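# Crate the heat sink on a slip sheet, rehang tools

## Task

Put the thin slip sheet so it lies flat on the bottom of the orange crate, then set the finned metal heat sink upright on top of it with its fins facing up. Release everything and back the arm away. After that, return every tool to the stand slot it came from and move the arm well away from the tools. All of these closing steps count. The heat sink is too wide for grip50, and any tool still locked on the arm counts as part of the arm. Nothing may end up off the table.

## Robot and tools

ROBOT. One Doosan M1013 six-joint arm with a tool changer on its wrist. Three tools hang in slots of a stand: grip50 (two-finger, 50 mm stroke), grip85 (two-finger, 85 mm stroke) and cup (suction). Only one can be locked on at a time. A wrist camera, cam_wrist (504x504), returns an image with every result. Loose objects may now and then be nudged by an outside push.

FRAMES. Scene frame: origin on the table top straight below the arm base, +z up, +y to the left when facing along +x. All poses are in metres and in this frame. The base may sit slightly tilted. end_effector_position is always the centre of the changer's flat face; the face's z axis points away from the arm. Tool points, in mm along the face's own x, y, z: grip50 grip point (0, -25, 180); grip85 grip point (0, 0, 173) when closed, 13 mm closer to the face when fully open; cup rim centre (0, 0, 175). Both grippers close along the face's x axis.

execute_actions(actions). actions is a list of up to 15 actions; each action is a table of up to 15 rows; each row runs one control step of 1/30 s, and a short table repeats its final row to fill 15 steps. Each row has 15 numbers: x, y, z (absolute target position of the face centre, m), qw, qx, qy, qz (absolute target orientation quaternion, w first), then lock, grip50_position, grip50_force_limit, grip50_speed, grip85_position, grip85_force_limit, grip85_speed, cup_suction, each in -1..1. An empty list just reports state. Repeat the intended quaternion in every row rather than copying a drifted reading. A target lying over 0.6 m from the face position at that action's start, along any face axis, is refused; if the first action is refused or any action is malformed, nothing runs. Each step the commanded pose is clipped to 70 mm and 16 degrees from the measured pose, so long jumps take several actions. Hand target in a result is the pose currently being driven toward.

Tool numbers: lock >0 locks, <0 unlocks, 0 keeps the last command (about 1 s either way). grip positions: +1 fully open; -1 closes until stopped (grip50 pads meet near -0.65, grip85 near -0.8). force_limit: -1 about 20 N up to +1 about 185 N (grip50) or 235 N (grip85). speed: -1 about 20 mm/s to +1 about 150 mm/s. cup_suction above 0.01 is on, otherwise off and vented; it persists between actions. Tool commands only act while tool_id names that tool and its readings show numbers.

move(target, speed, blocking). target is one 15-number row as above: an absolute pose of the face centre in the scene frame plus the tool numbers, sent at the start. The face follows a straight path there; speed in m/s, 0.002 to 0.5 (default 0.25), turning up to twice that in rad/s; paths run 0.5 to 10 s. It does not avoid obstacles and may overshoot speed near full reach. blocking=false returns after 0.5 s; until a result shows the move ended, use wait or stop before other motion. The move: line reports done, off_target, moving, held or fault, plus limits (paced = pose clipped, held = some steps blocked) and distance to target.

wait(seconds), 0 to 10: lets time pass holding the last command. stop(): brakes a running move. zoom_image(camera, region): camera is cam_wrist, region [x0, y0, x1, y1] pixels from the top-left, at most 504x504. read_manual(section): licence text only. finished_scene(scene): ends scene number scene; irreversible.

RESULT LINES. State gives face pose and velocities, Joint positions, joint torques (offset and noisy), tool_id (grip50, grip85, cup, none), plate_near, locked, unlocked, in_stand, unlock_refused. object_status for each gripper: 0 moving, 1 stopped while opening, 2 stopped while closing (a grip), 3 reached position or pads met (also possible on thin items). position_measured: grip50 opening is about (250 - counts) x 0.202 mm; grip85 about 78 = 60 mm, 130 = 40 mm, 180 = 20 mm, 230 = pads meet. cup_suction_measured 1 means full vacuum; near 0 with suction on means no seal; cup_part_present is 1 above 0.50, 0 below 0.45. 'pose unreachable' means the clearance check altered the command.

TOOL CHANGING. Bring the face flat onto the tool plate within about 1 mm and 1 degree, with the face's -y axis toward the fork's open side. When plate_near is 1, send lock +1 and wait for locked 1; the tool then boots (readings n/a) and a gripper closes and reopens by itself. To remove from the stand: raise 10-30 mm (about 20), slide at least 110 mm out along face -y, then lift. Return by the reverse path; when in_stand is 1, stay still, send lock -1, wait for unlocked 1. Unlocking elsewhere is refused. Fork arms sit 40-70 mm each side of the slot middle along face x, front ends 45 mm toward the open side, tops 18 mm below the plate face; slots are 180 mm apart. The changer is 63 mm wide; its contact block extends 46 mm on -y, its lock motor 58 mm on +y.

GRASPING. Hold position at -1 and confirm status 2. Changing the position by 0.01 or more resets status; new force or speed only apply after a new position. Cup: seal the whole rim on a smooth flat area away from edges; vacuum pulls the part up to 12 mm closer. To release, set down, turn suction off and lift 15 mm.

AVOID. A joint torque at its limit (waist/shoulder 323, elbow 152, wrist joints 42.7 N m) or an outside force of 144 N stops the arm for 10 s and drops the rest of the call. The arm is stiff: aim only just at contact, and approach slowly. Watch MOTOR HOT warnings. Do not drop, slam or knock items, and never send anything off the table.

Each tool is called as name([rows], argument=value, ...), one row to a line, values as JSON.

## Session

execute_actions(actions=[])

Scene clock: 0.00 s.
end_effector_position=(+0.6430, -0.0045, +0.5490) locked=0 unlocked=1 plate_near=0 in_stand=0 unlock_refused=0 tool_id=none grip50_position_measured=n/a grip50_object_status=n/a grip85_position_measured=n/a grip85_object_status=n/a cup_suction_measured=n/a cup_part_present=n/a end_effector_quat_wxyz=(+0.003, +0.709, +0.705, +0.006) end_effector_velocity=(+0.000, -0.000, +0.000) end_effector_angular_velocity=(-0.001, -0.000, -0.000)
Joint positions: [-0.052  0.168  1.621 -0.     1.356 -0.052]
Joint velocities: [-0.     0.    -0.001 -0.001  0.    -0.   ]
Joint torques (N m, as the joint torque sensors report them, + toward a larger angle): no reading
Hand target: +0.643, -0.005, +0.549; +0.003, +0.709, +0.705, +0.006

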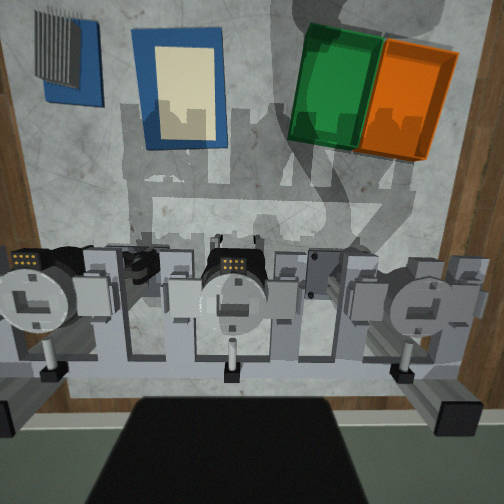

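zoom_image(camera="cam_wrist", region=[330, 240, 504, 400])

zoom_image(camera="cam_wrist", region=[150, 230, 320, 390])

zoom_image(camera="cam_wrist", region=[0, 230, 170, 390])

Region (330, 240, 504, 400) of cam_wrist's 504x504 image, scaled by 2.897, with more detail than that image has; it fills the top 463 rows of this view, and the rest is white.

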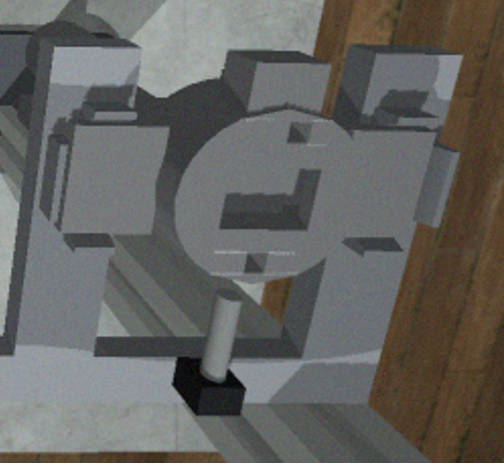

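Region (150, 230, 320, 390) of cam_wrist's 504x504 image, scaled by 2.965, with more detail than that image has; it fills the top 474 rows of this view, and the rest is white.

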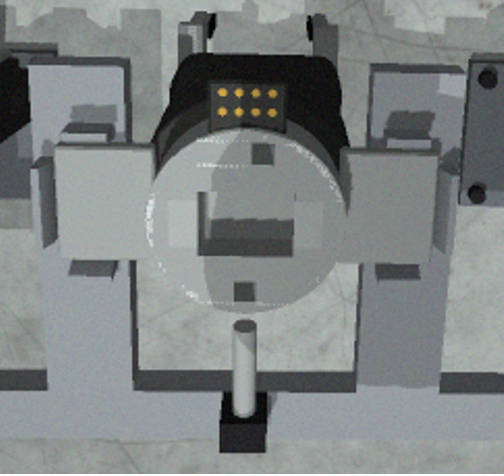

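Region (0, 230, 170, 390) of cam_wrist's 504x504 image, scaled by 2.965, with more detail than that image has; it fills the top 474 rows of this view, and the rest is white.

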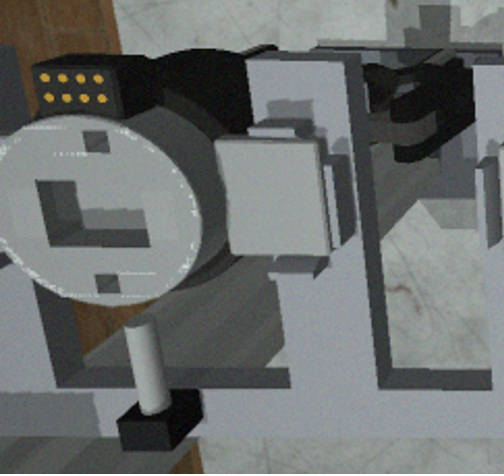

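zoom_image(camera="cam_wrist", region=[280, 10, 470, 180])

zoom_image(camera="cam_wrist", region=[120, 10, 250, 160])

zoom_image(camera="cam_wrist", region=[10, 0, 130, 120])

Region (280, 10, 470, 180) of cam_wrist's 504x504 image, scaled by 2.653, with more detail than that image has; it fills the top 451 rows of this view, and the rest is white.

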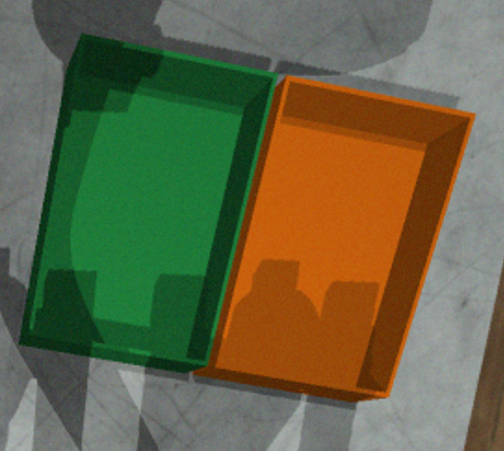

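Region (120, 10, 250, 160) of cam_wrist's 504x504 image, scaled by 3.360, with more detail than that image has; it fills the left 437 columns of this view, and the rest is white.

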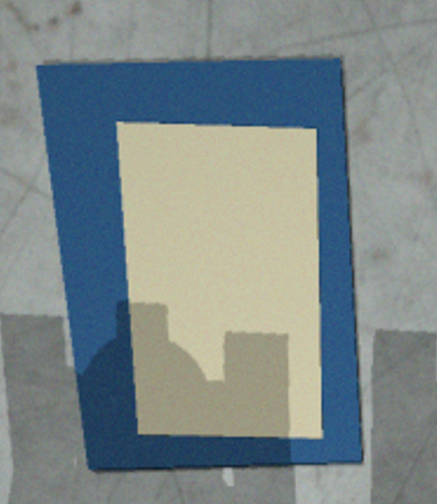

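Region (10, 0, 130, 120) of cam_wrist's 504x504 image, scaled by 4.200, with more detail than that image has.

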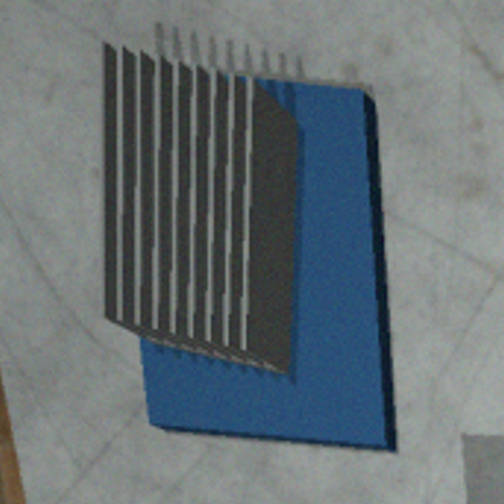

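move(target=[0.6768,0.1682,0.4443,0,0.70296,0.71123,0,-1,0,0,0,0,0,0,0], speed=0.3)

Scene clock: 86.43 s.
end_effector_position=(+0.6765, +0.1680, +0.4443) locked=0 unlocked=1 plate_near=0 in_stand=0 unlock_refused=0 tool_id=none grip50_position_measured=n/a grip50_object_status=n/a grip85_position_measured=n/a grip85_object_status=n/a cup_suction_measured=n/a cup_part_present=n/a end_effector_quat_wxyz=(+0.000, +0.703, +0.711, -0.000) end_effector_velocity=(+0.001, -0.000, +0.000) end_effector_angular_velocity=(+0.001, -0.001, -0.001)
Joint positions: [ 0.2    0.304  1.647 -0.002  1.206  0.184]
Joint velocities: [-0.     0.001 -0.002  0.    -0.     0.001]
Joint torques (N m, as the joint torque sensors report them, + toward a larger angle): [ -4.99 -72.53 -41.06   3.63  -0.25  -0.08]
Hand target: +0.677, +0.168, +0.444; +0.000, +0.703, +0.711, -0.000
Off the commanded pose: 0.000 m, 0 deg.
move: done

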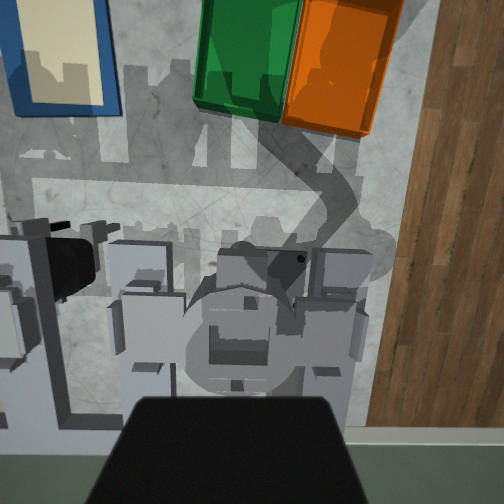

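zoom_image(camera="cam_wrist", region=[180, 280, 306, 400])

zoom_image(camera="cam_wrist", region=[95, 230, 385, 400])

Region (180, 280, 306, 400) of cam_wrist's 504x504 image, scaled by 4.000, with more detail than that image has; it fills the top 480 rows of this view, and the rest is white.

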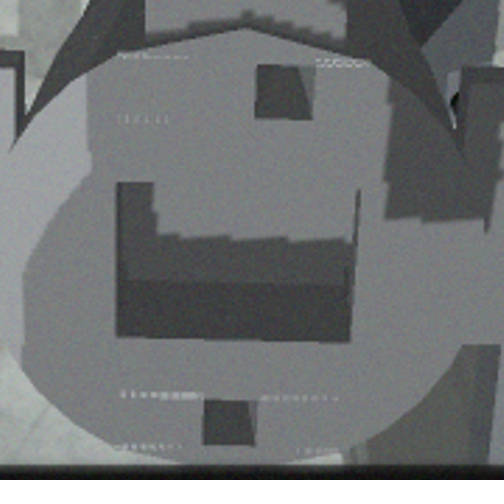

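Region (95, 230, 385, 400) of cam_wrist's 504x504 image, scaled by 1.738, with more detail than that image has; it fills the top 295 rows of this view, and the rest is white.

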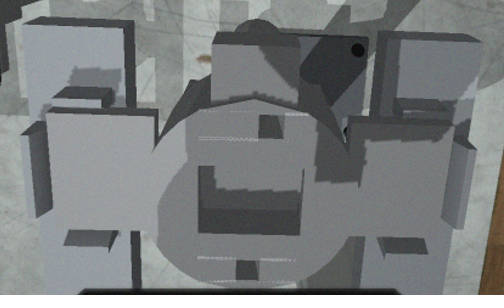

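zoom_image(camera="cam_wrist", region=[100, 230, 190, 310])

zoom_image(camera="cam_wrist", region=[295, 235, 385, 315])

Region (100, 230, 190, 310) of cam_wrist's 504x504 image, scaled by 5.600, with more detail than that image has.

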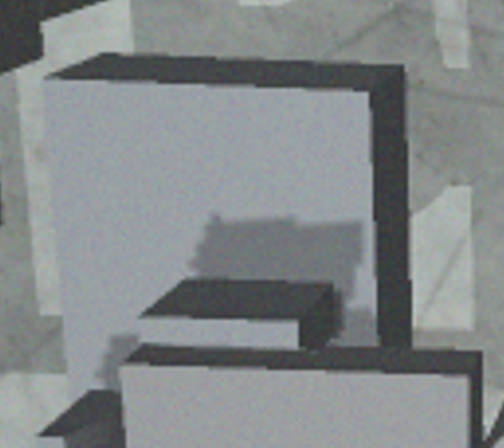

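Region (295, 235, 385, 315) of cam_wrist's 504x504 image, scaled by 5.600, with more detail than that image has.

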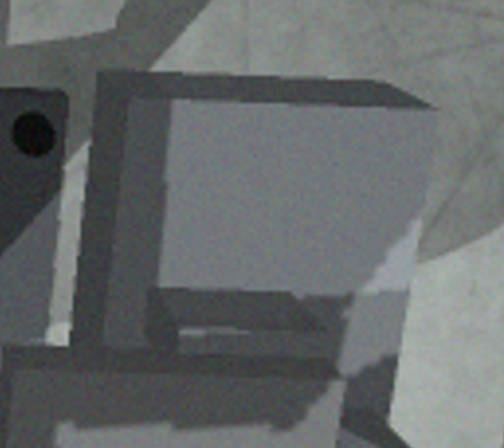

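move(target=[0.6818,0.1677,0.4210,0,0.70296,0.71123,0,0,0,0,0,0,0,0,0], speed=0.1)

Scene clock: 139.03 s.
end_effector_position=(+0.6818, +0.1677, +0.4211) locked=0 unlocked=1 plate_near=0 in_stand=0 unlock_refused=0 tool_id=none grip50_position_measured=n/a grip50_object_status=n/a grip85_position_measured=n/a grip85_object_status=n/a cup_suction_measured=n/a cup_part_present=n/a end_effector_quat_wxyz=(+0.000, +0.703, +0.711, +0.000) end_effector_velocity=(+0.000, +0.000, -0.001) end_effector_angular_velocity=(-0.000, -0.000, +0.001)
Joint positions: [ 0.198  0.325  1.663 -0.001  1.169  0.182]
Joint velocities: [ 0.     0.001  0.    -0.001 -0.002 -0.   ]
Joint torques (N m, as the joint torque sensors report them, + toward a larger angle): [ -3.09 -70.38 -39.35   3.64  -0.34  -0.27]
Hand target: +0.682, +0.168, +0.421; -0.000, +0.703, +0.711, +0.000
Off the commanded pose: 0.000 m, 0 deg.
move: done

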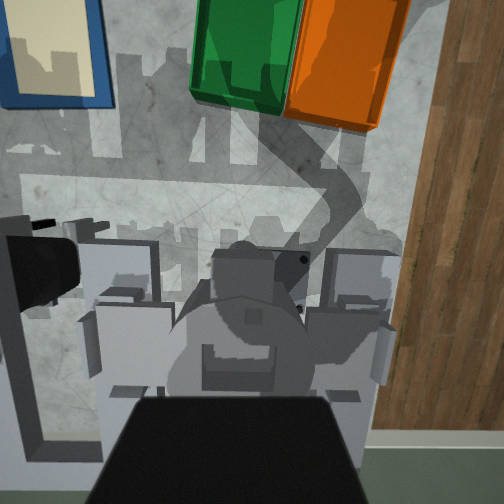

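zoom_image(camera="cam_wrist", region=[180, 295, 300, 400])

zoom_image(camera="cam_wrist", region=[70, 230, 180, 310])

zoom_image(camera="cam_wrist", region=[300, 240, 410, 320])

Region (180, 295, 300, 400) of cam_wrist's 504x504 image, scaled by 4.200, with more detail than that image has; it fills the top 441 rows of this view, and the rest is white.

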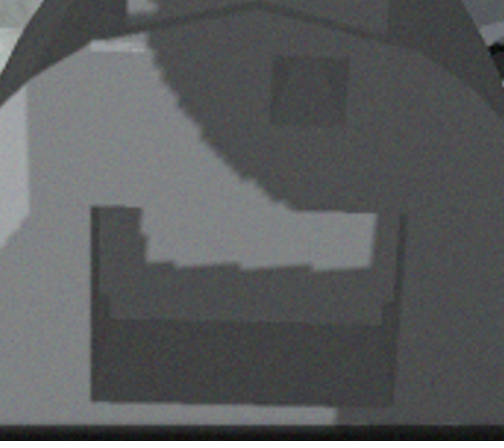

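Region (70, 230, 180, 310) of cam_wrist's 504x504 image, scaled by 4.582, with more detail than that image has; it fills the top 367 rows of this view, and the rest is white.

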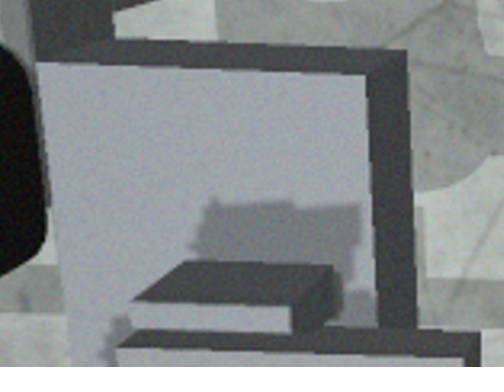

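Region (300, 240, 410, 320) of cam_wrist's 504x504 image, scaled by 4.582, with more detail than that image has; it fills the top 367 rows of this view, and the rest is white.

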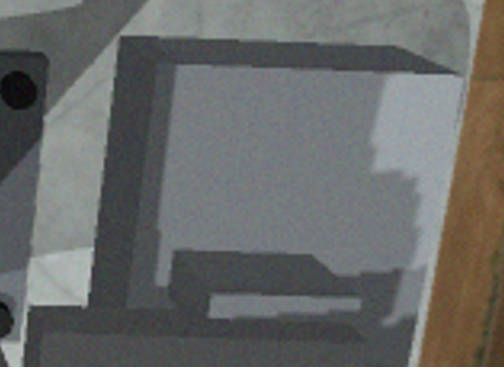

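move(target=[0.6814,0.1676,0.3640,0,0.70296,0.71123,0,0,0,0,0,0,0,0,0], speed=0.05)

Scene clock: 163.33 s.
end_effector_position=(+0.6813, +0.1676, +0.3641) locked=0 unlocked=1 plate_near=0 in_stand=1 unlock_refused=0 tool_id=none grip50_position_measured=n/a grip50_object_status=n/a grip85_position_measured=n/a grip85_object_status=n/a cup_suction_measured=n/a cup_part_present=n/a end_effector_quat_wxyz=(-0.000, +0.703, +0.711, +0.000) end_effector_velocity=(+0.001, -0.001, -0.001) end_effector_angular_velocity=(-0.000, -0.000, -0.001)
Joint positions: [ 0.198  0.365  1.72  -0.001  1.072  0.182]
Joint velocities: [-0.001  0.001  0.    -0.    -0.001  0.   ]
Joint torques (N m, as the joint torque sensors report them, + toward a larger angle): [ -2.37 -74.   -38.38   3.21  -0.35   0.09]
Hand target: +0.681, +0.168, +0.364; -0.000, +0.703, +0.711, +0.000
Off the commanded pose: 0.000 m, 0 deg.
move: done

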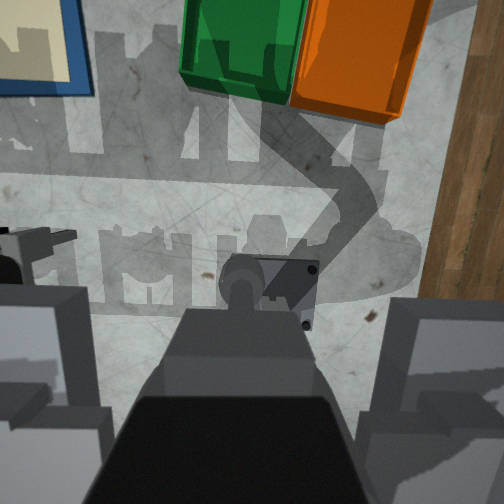

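execute_actions([
  [[0.6814,0.1676,0.3637,0,0.70296,0.71123,0,0,0,0,0,0,0,0,0],[0.6814,0.1676,0.3634,0,0.70296,0.71123,0,0,0,0,0,0,0,0,0],[0.6814,0.1676,0.3631,0,0.70296,0.71123,0,0,0,0,0,0,0,0,0],[0.6814,0.1676,0.3628,0,0.70296,0.71123,0,0,0,0,0,0,0,0,0],[0.6814,0.1676,0.3625,0,0.70296,0.71123,0,0,0,0,0,0,0,0,0],[0.6814,0.1676,0.3622,0,0.70296,0.71123,0,0,0,0,0,0,0,0,0]],
])

Scene clock: 167.87 s.
end_effector_position=(+0.6814, +0.1676, +0.3622) locked=0 unlocked=1 plate_near=0 in_stand=1 unlock_refused=0 tool_id=none grip50_position_measured=n/a grip50_object_status=n/a grip85_position_measured=n/a grip85_object_status=n/a cup_suction_measured=n/a cup_part_present=n/a end_effector_quat_wxyz=(+0.000, +0.703, +0.711, -0.000) end_effector_velocity=(+0.000, +0.000, -0.000) end_effector_angular_velocity=(+0.001, +0.000, -0.000)
Joint positions: [ 0.198  0.366  1.722 -0.001  1.068  0.182]
Joint velocities: [ 0.     0.    -0.     0.001 -0.    -0.   ]
Joint torques (N m, as the joint torque sensors report them, + toward a larger angle): [ -1.47 -71.41 -37.42   3.5   -0.22  -0.3 ]
Hand target: +0.681, +0.168, +0.362; -0.000, +0.703, +0.711, +0.000
Off the commanded pose: 0.000 m, 0 deg.

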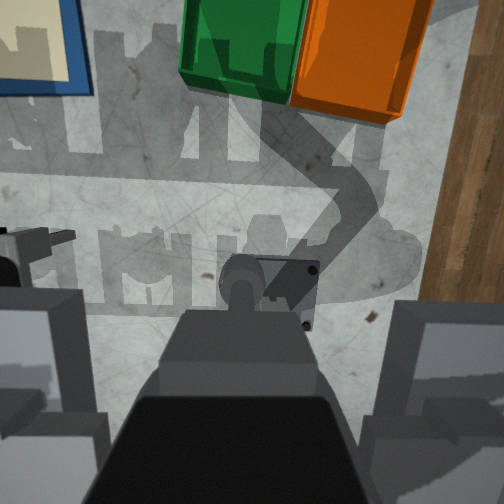

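execute_actions([
  [[0.6814,0.1676,0.3619,0,0.70296,0.71123,0,0,0,0,0,0,0,0,0],[0.6814,0.1676,0.3616,0,0.70296,0.71123,0,0,0,0,0,0,0,0,0],[0.6814,0.1676,0.3614,0,0.70296,0.71123,0,0,0,0,0,0,0,0,0]],
])

Scene clock: 171.10 s.
end_effector_position=(+0.6814, +0.1676, +0.3614) locked=0 unlocked=1 plate_near=0 in_stand=1 unlock_refused=0 tool_id=none grip50_position_measured=n/a grip50_object_status=n/a grip85_position_measured=n/a grip85_object_status=n/a cup_suction_measured=n/a cup_part_present=n/a end_effector_quat_wxyz=(+0.000, +0.703, +0.711, +0.000) end_effector_velocity=(+0.000, -0.001, +0.000) end_effector_angular_velocity=(-0.001, -0.000, -0.001)
Joint positions: [ 0.198  0.367  1.723 -0.001  1.067  0.182]
Joint velocities: [-0.001 -0.    -0.    -0.001  0.     0.   ]
Joint torques (N m, as the joint torque sensors report them, + toward a larger angle): [ -2.53 -71.59 -37.82   3.67   0.15  -0.06]
Hand target: +0.681, +0.168, +0.361; -0.000, +0.703, +0.711, +0.000
Off the commanded pose: 0.000 m, 0 deg.

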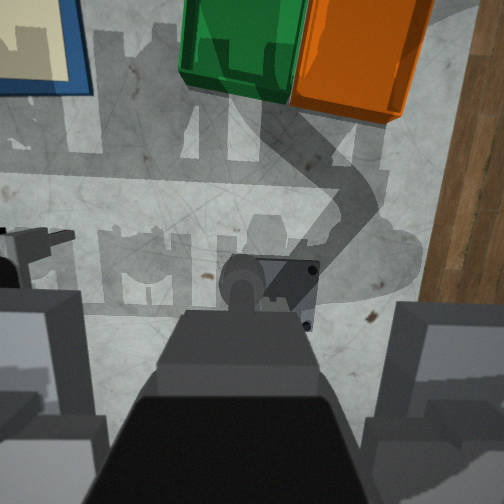

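execute_actions([
  [[0.6814,0.1676,0.3611,0,0.70296,0.71123,0,0,0,0,0,0,0,0,0],[0.6814,0.1676,0.3608,0,0.70296,0.71123,0,0,0,0,0,0,0,0,0],[0.6814,0.1676,0.3606,0,0.70296,0.71123,0,0,0,0,0,0,0,0,0]],
])

Scene clock: 176.53 s.
end_effector_position=(+0.6815, +0.1676, +0.3607) locked=0 unlocked=1 plate_near=1 in_stand=1 unlock_refused=0 tool_id=none grip50_position_measured=n/a grip50_object_status=n/a grip85_position_measured=n/a grip85_object_status=n/a cup_suction_measured=n/a cup_part_present=n/a end_effector_quat_wxyz=(+0.000, +0.703, +0.711, +0.000) end_effector_velocity=(+0.000, -0.001, -0.000) end_effector_angular_velocity=(-0.001, +0.001, -0.000)
Joint positions: [ 0.198  0.368  1.723 -0.001  1.066  0.182]
Joint velocities: [-0.001  0.001  0.    -0.001  0.     0.   ]
Joint torques (N m, as the joint torque sensors report them, + toward a larger angle): [ -0.19 -59.47 -23.71   3.04   1.73  -0.86]
Hand target: +0.681, +0.168, +0.361; -0.000, +0.703, +0.711, -0.000
Off the commanded pose: 0.000 m, 0 deg.

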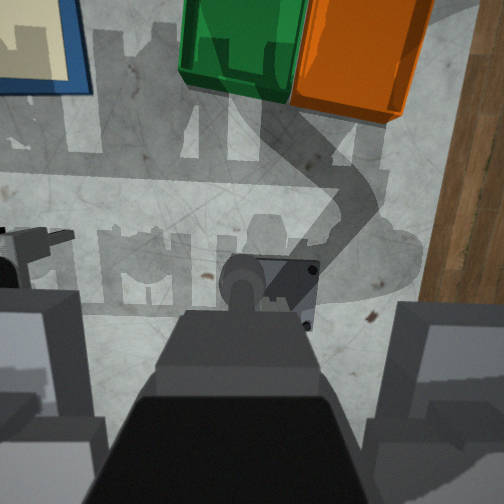

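execute_actions([
  [[0.6816,0.1676,0.3608,0,0.70296,0.71123,0,1,0,0,0,0,0,0,0]],
  [[0.6816,0.1676,0.3608,0,0.70296,0.71123,0,1,0,0,0,0,0,0,0]],
])

Scene clock: 180.57 s.
end_effector_position=(+0.6816, +0.1675, +0.3608) locked=1 unlocked=0 plate_near=1 in_stand=1 unlock_refused=0 tool_id=cup grip50_position_measured=n/a grip50_object_status=n/a grip85_position_measured=n/a grip85_object_status=n/a cup_suction_measured=n/a cup_part_present=n/a end_effector_quat_wxyz=(-0.000, +0.703, +0.711, +0.000) end_effector_velocity=(-0.000, -0.000, -0.000) end_effector_angular_velocity=(-0.000, +0.001, -0.000)
Joint positions: [ 0.198  0.368  1.723 -0.001  1.066  0.182]
Joint velocities: [-0.    -0.     0.001  0.     0.    -0.   ]
Joint torques (N m, as the joint torque sensors report them, + toward a larger angle): [ 11.26 -95.32 -28.45   0.93   8.95  -7.72]
Hand target: +0.682, +0.168, +0.361; -0.000, +0.703, +0.711, +0.000
Off the commanded pose: 0.000 m, 0 deg.

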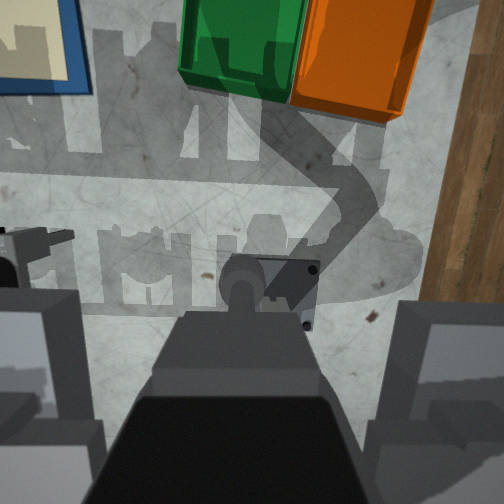

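execute_actions([
  [[0.6818,0.1675,0.3610,0,0.70365,0.71055,0,0,0,0,0,0,0,0,0],[0.6819,0.1675,0.3611,0,0.70365,0.71055,0,0,0,0,0,0,0,0,0],[0.6820,0.1675,0.3612,0,0.70433,0.70988,0,0,0,0,0,0,0,0,0]],
])

Scene clock: 193.10 s.
end_effector_position=(+0.6818, +0.1676, +0.3611) locked=1 unlocked=0 plate_near=1 in_stand=1 unlock_refused=0 tool_id=cup grip50_position_measured=n/a grip50_object_status=n/a grip85_position_measured=n/a grip85_object_status=n/a cup_suction_measured=0.00 cup_part_present=0 end_effector_quat_wxyz=(-0.000, +0.704, +0.710, -0.000) end_effector_velocity=(+0.000, +0.001, +0.000) end_effector_angular_velocity=(+0.000, -0.000, +0.001)
Joint positions: [ 0.198  0.368  1.722 -0.001  1.067  0.185]
Joint velocities: [ 0.001  0.    -0.001  0.     0.     0.   ]
Joint torques (N m, as the joint torque sensors report them, + toward a larger angle): [  1.98 -79.72 -37.56   3.43   1.94  -0.67]
Hand target: +0.682, +0.168, +0.361; -0.000, +0.704, +0.710, +0.000
Off the commanded pose: 0.000 m, 0 deg.

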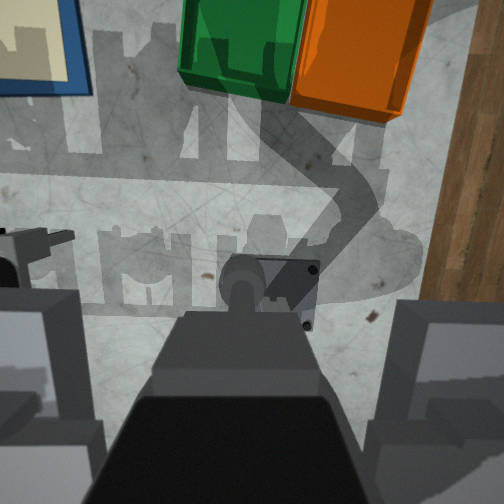

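move(target=[0.6821,0.1675,0.3811,0,0.70433,0.70988,0,0,0,0,0,0,0,0,0], speed=0.06)

move(target=[0.5571,0.1665,0.3811,0,0.70433,0.70988,0,0,0,0,0,0,0,0,0], speed=0.2)

Scene clock: 205.27 s.
end_effector_position=(+0.6821, +0.1675, +0.3810) locked=1 unlocked=0 plate_near=1 in_stand=0 unlock_refused=0 tool_id=cup grip50_position_measured=n/a grip50_object_status=n/a grip85_position_measured=n/a grip85_object_status=n/a cup_suction_measured=0.00 cup_part_present=0 end_effector_quat_wxyz=(+0.000, +0.704, +0.710, -0.000) end_effector_velocity=(+0.000, +0.000, +0.001) end_effector_angular_velocity=(+0.001, -0.000, -0.000)
Joint positions: [ 0.197  0.353  1.703 -0.001  1.101  0.185]
Joint velocities: [ 0.    -0.    -0.001  0.001  0.002  0.   ]
Joint torques (N m, as the joint torque sensors report them, + toward a larger angle): [ -2.6  -77.84 -43.5    3.49  -0.25  -0.07]
Hand target: +0.682, +0.168, +0.381; +0.000, +0.704, +0.710, +0.000
Off the commanded pose: 0.000 m, 0 deg.
move: done

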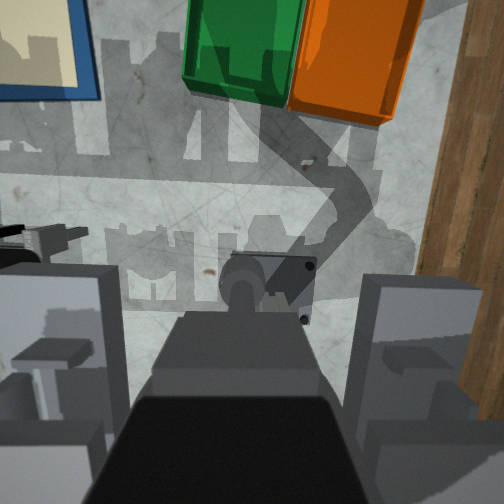

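Scene clock: 206.33 s.
end_effector_position=(+0.5571, +0.1664, +0.3812) locked=1 unlocked=0 plate_near=1 in_stand=0 unlock_refused=0 tool_id=cup grip50_position_measured=n/a grip50_object_status=n/a grip85_position_measured=n/a grip85_object_status=n/a cup_suction_measured=0.00 cup_part_present=0 end_effector_quat_wxyz=(+0.000, +0.704, +0.710, -0.000) end_effector_velocity=(-0.001, +0.000, +0.000) end_effector_angular_velocity=(+0.000, -0.000, +0.000)
Joint positions: [ 0.236  0.176  1.935 -0.001  1.046  0.224]
Joint velocities: [ 0.001 -0.001  0.001  0.    -0.     0.   ]
Joint torques (N m, as the joint torque sensors report them, + toward a larger angle): [ -2.16 -57.67 -40.24   3.41  -0.29  -0.25]
Hand target: +0.557, +0.166, +0.381; +0.000, +0.704, +0.710, -0.000
Off the commanded pose: 0.000 m, 0 deg.
move: done

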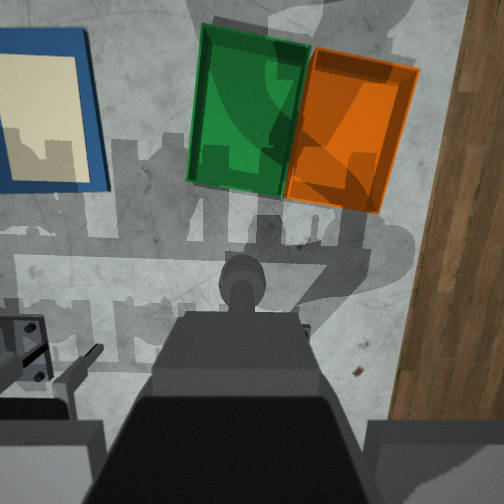

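zoom_image(camera="cam_wrist", region=[270, 35, 440, 225])

Region (270, 35, 440, 225) of cam_wrist's 504x504 image, scaled by 2.653, with more detail than that image has; it fills the left 451 columns of this view, and the rest is white.

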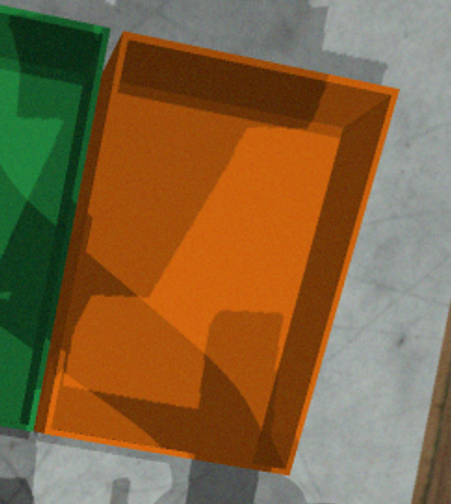

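move(target=[0.409,-0.126,0.315,0,0.69904,0.71508,0,0,0,0,0,0,0,0,0], speed=0.35)

Scene clock: 224.73 s.
end_effector_position=(+0.4091, -0.1256, +0.3151) locked=1 unlocked=0 plate_near=1 in_stand=0 unlock_refused=0 tool_id=cup grip50_position_measured=n/a grip50_object_status=n/a grip85_position_measured=n/a grip85_object_status=n/a cup_suction_measured=0.00 cup_part_present=0 end_effector_quat_wxyz=(-0.001, +0.699, +0.715, +0.001) end_effector_velocity=(-0.000, -0.001, -0.000) end_effector_angular_velocity=(+0.001, +0.000, -0.001)
Joint positions: [-0.365  0.006  2.263 -0.01   0.885 -0.387]
Joint velocities: [-0.004  0.001 -0.     0.001 -0.    -0.004]
Joint torques (N m, as the joint torque sensors report them, + toward a larger angle): [ -0.7  -34.33 -37.     2.93  -0.15   0.28]
Hand target: +0.409, -0.126, +0.315; -0.001, +0.699, +0.715, +0.001
Off the commanded pose: 0.000 m, 0 deg.
move: done

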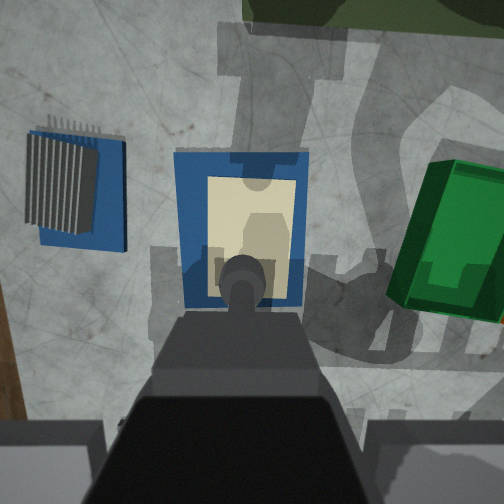

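zoom_image(camera="cam_wrist", region=[165, 145, 325, 315])

zoom_image(camera="cam_wrist", region=[10, 105, 150, 265])

Region (165, 145, 325, 315) of cam_wrist's 504x504 image, scaled by 2.965, with more detail than that image has; it fills the left 474 columns of this view, and the rest is white.

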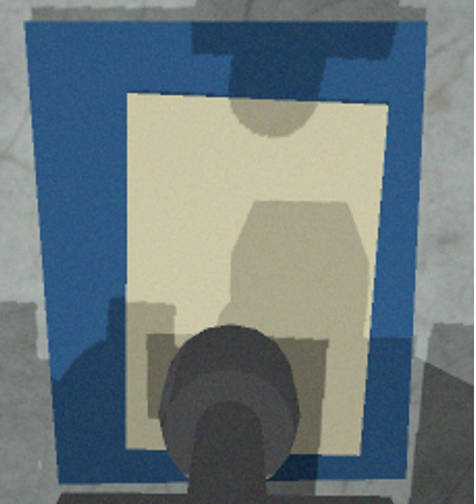

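Region (10, 105, 150, 265) of cam_wrist's 504x504 image, scaled by 3.150, with more detail than that image has; it fills the left 441 columns of this view, and the rest is white.

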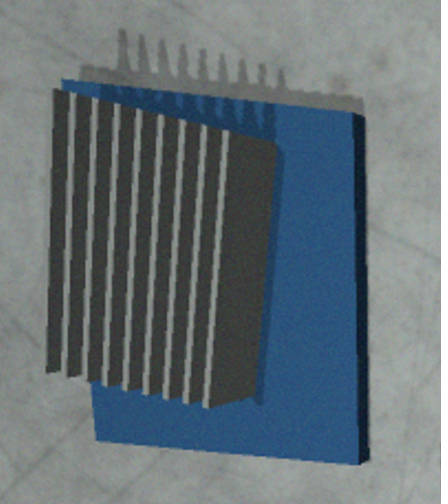

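execute_actions(actions=[])

zoom_image(camera="cam_wrist", region=[165, 145, 325, 315])

zoom_image(camera="cam_wrist", region=[10, 105, 150, 265])

Scene clock: 239.23 s.
end_effector_position=(+0.4092, -0.1258, +0.3151) locked=1 unlocked=0 plate_near=1 in_stand=0 unlock_refused=0 tool_id=cup grip50_position_measured=n/a grip50_object_status=n/a grip85_position_measured=n/a grip85_object_status=n/a cup_suction_measured=0.00 cup_part_present=0 end_effector_quat_wxyz=(-0.001, +0.699, +0.715, +0.001) end_effector_velocity=(+0.001, +0.000, +0.001) end_effector_angular_velocity=(-0.001, -0.001, +0.001)
Joint positions: [-0.366  0.007  2.263 -0.01   0.885 -0.387]
Joint velocities: [ 0.001 -0.    -0.001 -0.    -0.     0.   ]
Joint torques (N m, as the joint torque sensors report them, + toward a larger angle): [ -1.25 -34.88 -37.11   2.91  -0.16  -0.09]
Hand target: +0.409, -0.126, +0.315; -0.001, +0.699, +0.715, +0.001
Off the commanded pose: 0.000 m, 0 deg.

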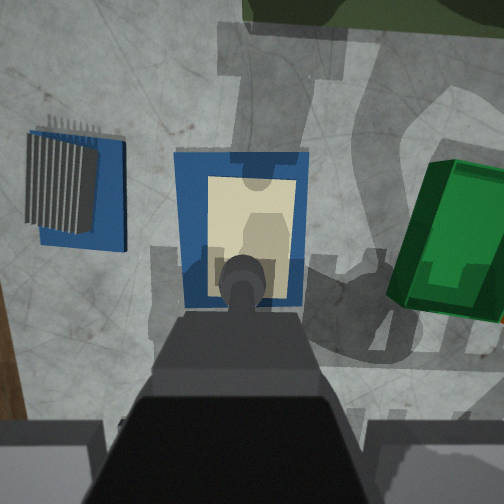

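Region (165, 145, 325, 315) of cam_wrist's 504x504 image, scaled by 2.965, with more detail than that image has; it fills the left 474 columns of this view, and the rest is white.

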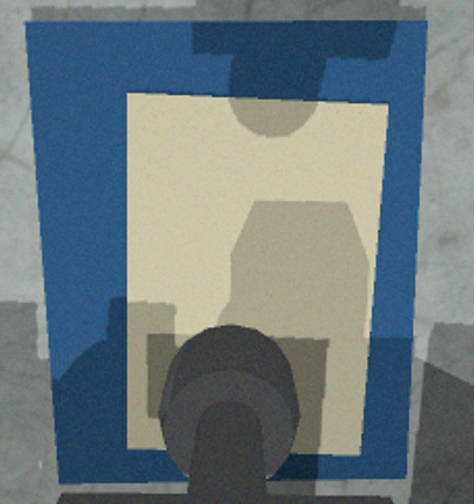

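Region (10, 105, 150, 265) of cam_wrist's 504x504 image, scaled by 3.150, with more detail than that image has; it fills the left 441 columns of this view, and the rest is white.

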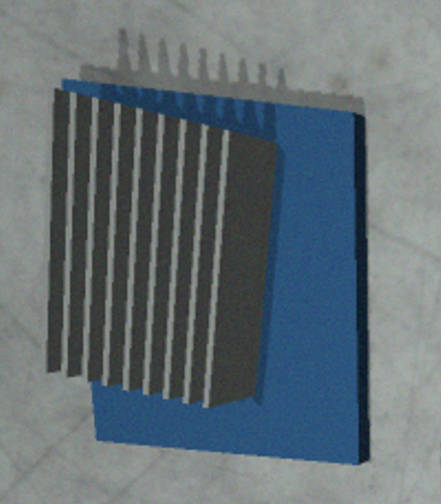

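move(target=[0.4072,-0.1175,0.197,0,0.69717,0.71691,0,0,0,0,0,0,0,0,1], speed=0.2)

move(target=[0.4072,-0.1175,0.183,0,0.69717,0.71691,0,0,0,0,0,0,0,0,1], speed=0.03)

Scene clock: 263.87 s.
end_effector_position=(+0.4071, -0.1175, +0.1972) locked=1 unlocked=0 plate_near=1 in_stand=0 unlock_refused=0 tool_id=cup grip50_position_measured=n/a grip50_object_status=n/a grip85_position_measured=n/a grip85_object_status=n/a cup_suction_measured=0.00 cup_part_present=0 end_effector_quat_wxyz=(+0.000, +0.697, +0.717, +0.000) end_effector_velocity=(+0.001, -0.001, -0.000) end_effector_angular_velocity=(-0.001, -0.001, -0.001)
Joint positions: [-0.351  0.191  2.366 -0.016  0.597 -0.371]
Joint velocities: [-0.001  0.002 -0.001 -0.    -0.002  0.   ]
Joint torques (N m, as the joint torque sensors report them, + toward a larger angle): [ -3.45 -43.35 -26.75   2.01  -0.16   0.02]
Hand target: +0.407, -0.117, +0.197; +0.000, +0.697, +0.717, -0.000
Off the commanded pose: 0.000 m, 0 deg.
move: done

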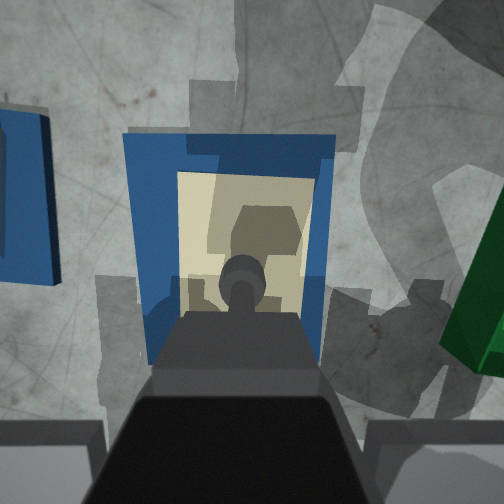

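Scene clock: 264.60 s.
end_effector_position=(+0.4072, -0.1175, +0.1831) locked=1 unlocked=0 plate_near=1 in_stand=0 unlock_refused=0 tool_id=cup grip50_position_measured=n/a grip50_object_status=n/a grip85_position_measured=n/a grip85_object_status=n/a cup_suction_measured=0.88 cup_part_present=1 end_effector_quat_wxyz=(+0.000, +0.697, +0.717, +0.000) end_effector_velocity=(+0.000, -0.000, -0.001) end_effector_angular_velocity=(-0.000, -0.001, -0.001)
Joint positions: [-0.351  0.218  2.374 -0.017  0.561 -0.37 ]
Joint velocities: [-0.001  0.001 -0.     0.    -0.002  0.   ]
Joint torques (N m, as the joint torque sensors report them, + toward a larger angle): [ -2.09 -44.11 -25.78   1.94  -0.12  -0.04]
Hand target: +0.407, -0.117, +0.183; -0.000, +0.697, +0.717, +0.000
Off the commanded pose: 0.000 m, 0 deg.
move: done

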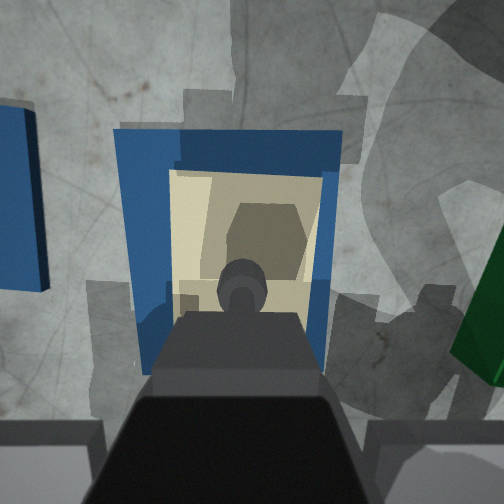

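move(target=[0.4072,-0.1100,0.235,0,0.69717,0.71691,0,0,0,0,0,0,0,0,1], speed=0.15)

move(target=[0.4100,0.3030,0.230,0,0.74455,0.66757,0,0,0,0,0,0,0,0,1], speed=0.3)

Scene clock: 273.40 s.
end_effector_position=(+0.4072, -0.1100, +0.2349) locked=1 unlocked=0 plate_near=1 in_stand=0 unlock_refused=0 tool_id=cup grip50_position_measured=n/a grip50_object_status=n/a grip85_position_measured=n/a grip85_object_status=n/a cup_suction_measured=0.91 cup_part_present=1 end_effector_quat_wxyz=(-0.000, +0.697, +0.717, -0.000) end_effector_velocity=(-0.000, +0.000, +0.001) end_effector_angular_velocity=(-0.000, -0.001, +0.001)
Joint positions: [-0.334  0.12   2.344 -0.014  0.691 -0.356]
Joint velocities: [ 0.001 -0.002 -0.    -0.     0.001  0.   ]
Joint torques (N m, as the joint torque sensors report them, + toward a larger angle): [ -1.86 -39.76 -30.78   2.13  -0.42   0.02]
Hand target: +0.407, -0.110, +0.235; +0.000, +0.697, +0.717, -0.000
Off the commanded pose: 0.000 m, 0 deg.
move: done

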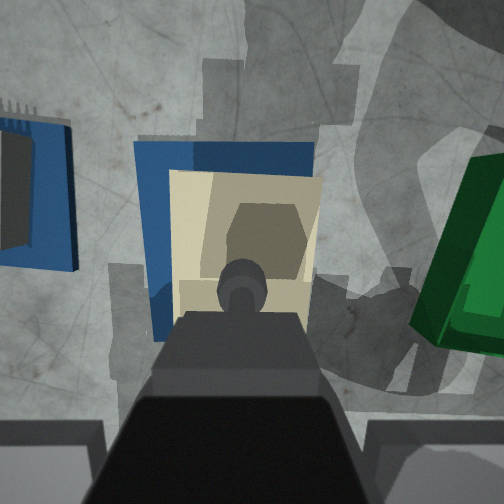

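Scene clock: 275.27 s.
end_effector_position=(+0.4097, +0.3023, +0.2299) locked=1 unlocked=0 plate_near=1 in_stand=0 unlock_refused=0 tool_id=cup grip50_position_measured=n/a grip50_object_status=n/a grip85_position_measured=n/a grip85_object_status=n/a cup_suction_measured=0.91 cup_part_present=1 end_effector_quat_wxyz=(+0.001, +0.745, +0.668, -0.001) end_effector_velocity=(-0.000, +0.001, -0.000) end_effector_angular_velocity=(-0.000, +0.000, +0.001)
Joint positions: [0.571 0.249 2.192 0.003 0.716 0.672]
Joint velocities: [ 0.003  0.001 -0.001 -0.     0.     0.002]
Joint torques (N m, as the joint torque sensors report them, + toward a larger angle): [ -3.65 -53.97 -32.25   2.14  -0.15  -0.4 ]
Hand target: +0.410, +0.302, +0.230; +0.001, +0.745, +0.668, -0.001
Off the commanded pose: 0.001 m, 0 deg.
move: done

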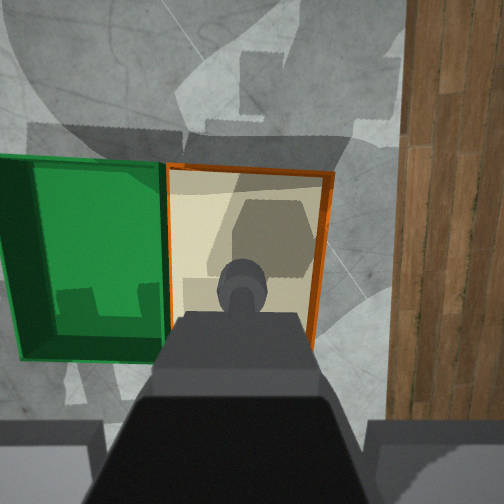

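execute_actions(actions=[])

zoom_image(camera="cam_wrist", region=[155, 150, 345, 340])

zoom_image(camera="cam_wrist", region=[155, 152, 215, 212])

zoom_image(camera="cam_wrist", region=[290, 158, 350, 218])

Scene clock: 279.03 s.
end_effector_position=(+0.4097, +0.3024, +0.2299) locked=1 unlocked=0 plate_near=1 in_stand=0 unlock_refused=0 tool_id=cup grip50_position_measured=n/a grip50_object_status=n/a grip85_position_measured=n/a grip85_object_status=n/a cup_suction_measured=0.91 cup_part_present=1 end_effector_quat_wxyz=(+0.001, +0.745, +0.668, -0.001) end_effector_velocity=(-0.000, +0.000, +0.000) end_effector_angular_velocity=(+0.000, -0.000, +0.000)
Joint positions: [0.571 0.249 2.192 0.003 0.716 0.672]
Joint velocities: [ 0. -0.  0.  0.  0.  0.]
Joint torques (N m, as the joint torque sensors report them, + toward a larger angle): [ -2.72 -54.35 -31.77   2.56  -0.33  -0.08]
Hand target: +0.410, +0.302, +0.230; +0.001, +0.745, +0.668, -0.001
Off the commanded pose: 0.001 m, 0 deg.

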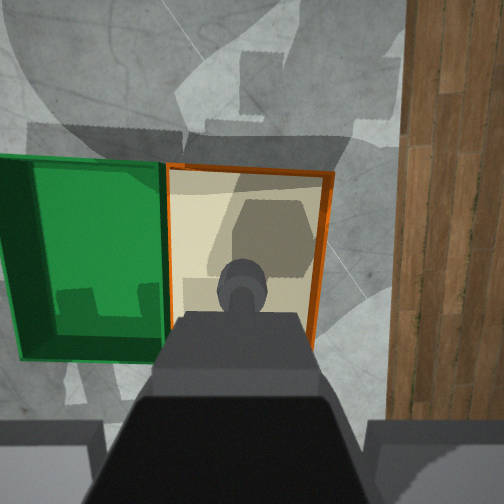

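Region (155, 150, 345, 340) of cam_wrist's 504x504 image, scaled by 2.653, with more detail than that image has.

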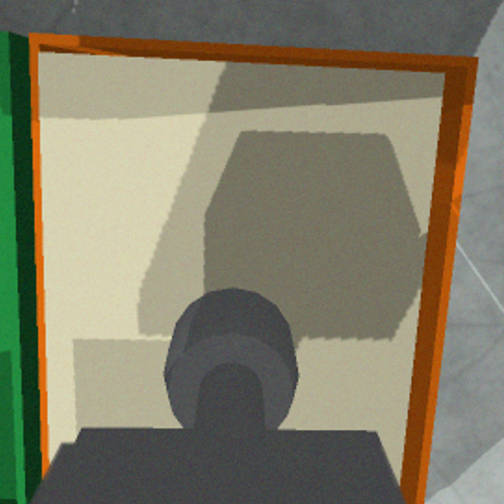

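Region (155, 152, 215, 212) of cam_wrist's 504x504 image, scaled by 8.400, with more detail than that image has.

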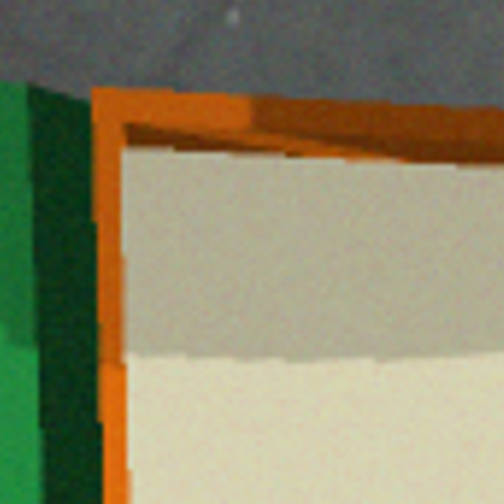

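Region (290, 158, 350, 218) of cam_wrist's 504x504 image, scaled by 8.400, with more detail than that image has.

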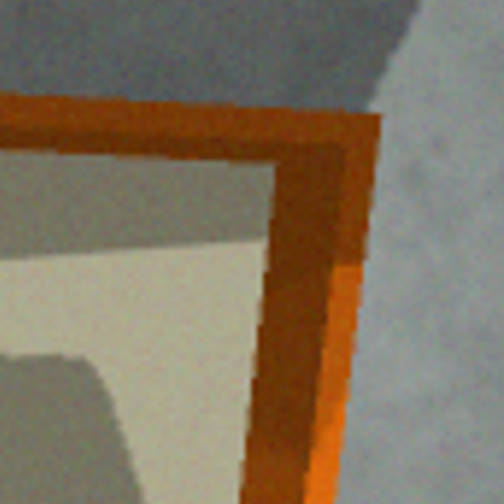

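move(target=[0.4150,0.3051,0.1730,0,0.74455,0.66757,0,0,0,0,0,0,0,0,1], speed=0.08)

Scene clock: 300.23 s.
end_effector_position=(+0.4149, +0.3051, +0.1731) locked=1 unlocked=0 plate_near=1 in_stand=0 unlock_refused=0 tool_id=cup grip50_position_measured=n/a grip50_object_status=n/a grip85_position_measured=n/a grip85_object_status=n/a cup_suction_measured=0.91 cup_part_present=1 end_effector_quat_wxyz=(-0.000, +0.745, +0.668, +0.000) end_effector_velocity=(-0.000, +0.001, -0.001) end_effector_angular_velocity=(-0.000, +0.000, +0.002)
Joint positions: [0.57  0.346 2.213 0.008 0.597 0.667]
Joint velocities: [ 0.002  0.001 -0.    -0.    -0.001 -0.   ]
Joint torques (N m, as the joint torque sensors report them, + toward a larger angle): [ -2.52 -61.7  -27.76   1.92  -0.05  -0.02]
Hand target: +0.415, +0.305, +0.173; -0.000, +0.745, +0.668, +0.000
Off the commanded pose: 0.000 m, 0 deg.
move: done

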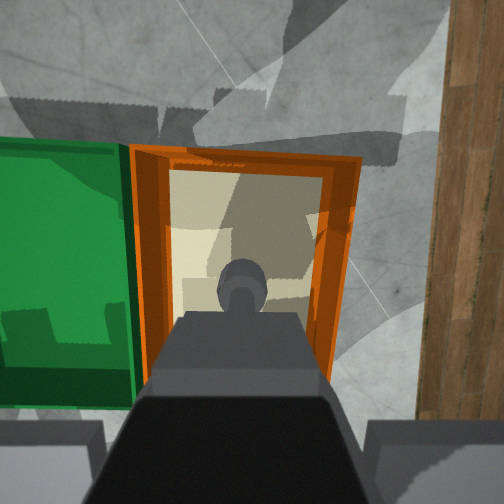

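zoom_image(camera="cam_wrist", region=[120, 135, 370, 330])

Region (120, 135, 370, 330) of cam_wrist's 504x504 image, scaled by 2.016, with more detail than that image has; it fills the top 393 rows of this view, and the rest is white.

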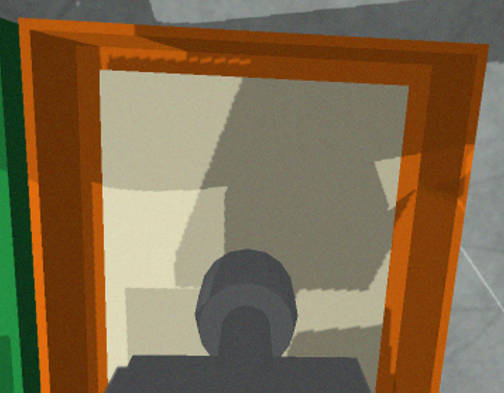

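execute_actions([
  [[0.4150,0.3051,0.1726,0,0.74455,0.66757,0,0,0,0,0,0,0,0,1],[0.4150,0.3051,0.1722,0,0.74455,0.66757,0,0,0,0,0,0,0,0,1],[0.4150,0.3051,0.1718,0,0.74455,0.66757,0,0,0,0,0,0,0,0,1],[0.4150,0.3051,0.1714,0,0.74455,0.66757,0,0,0,0,0,0,0,0,1],[0.4150,0.3051,0.1710,0,0.74455,0.66757,0,0,0,0,0,0,0,0,1],[0.4150,0.3051,0.1706,0,0.74455,0.66757,0,0,0,0,0,0,0,0,1],[0.4150,0.3051,0.1702,0,0.74455,0.66757,0,0,0,0,0,0,0,0,1]],
])

Scene clock: 305.57 s.
end_effector_position=(+0.4150, +0.3051, +0.1702) locked=1 unlocked=0 plate_near=1 in_stand=0 unlock_refused=0 tool_id=cup grip50_position_measured=n/a grip50_object_status=n/a grip85_position_measured=n/a grip85_object_status=n/a cup_suction_measured=0.91 cup_part_present=1 end_effector_quat_wxyz=(+0.000, +0.745, +0.668, +0.000) end_effector_velocity=(+0.001, -0.001, -0.000) end_effector_angular_velocity=(+0.000, +0.000, -0.003)
Joint positions: [0.57  0.351 2.214 0.008 0.591 0.667]
Joint velocities: [-0.003  0.001  0.     0.001 -0.001  0.   ]
Joint torques (N m, as the joint torque sensors report them, + toward a larger angle): [ -3.23 -61.84 -26.87   2.05  -0.16   0.  ]
Hand target: +0.415, +0.305, +0.170; -0.000, +0.745, +0.668, -0.000
Off the commanded pose: 0.000 m, 0 deg.

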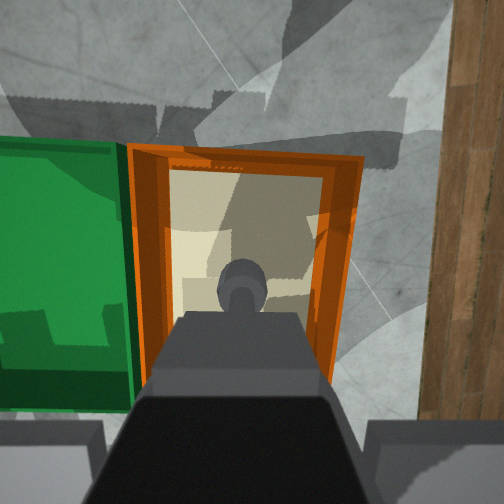

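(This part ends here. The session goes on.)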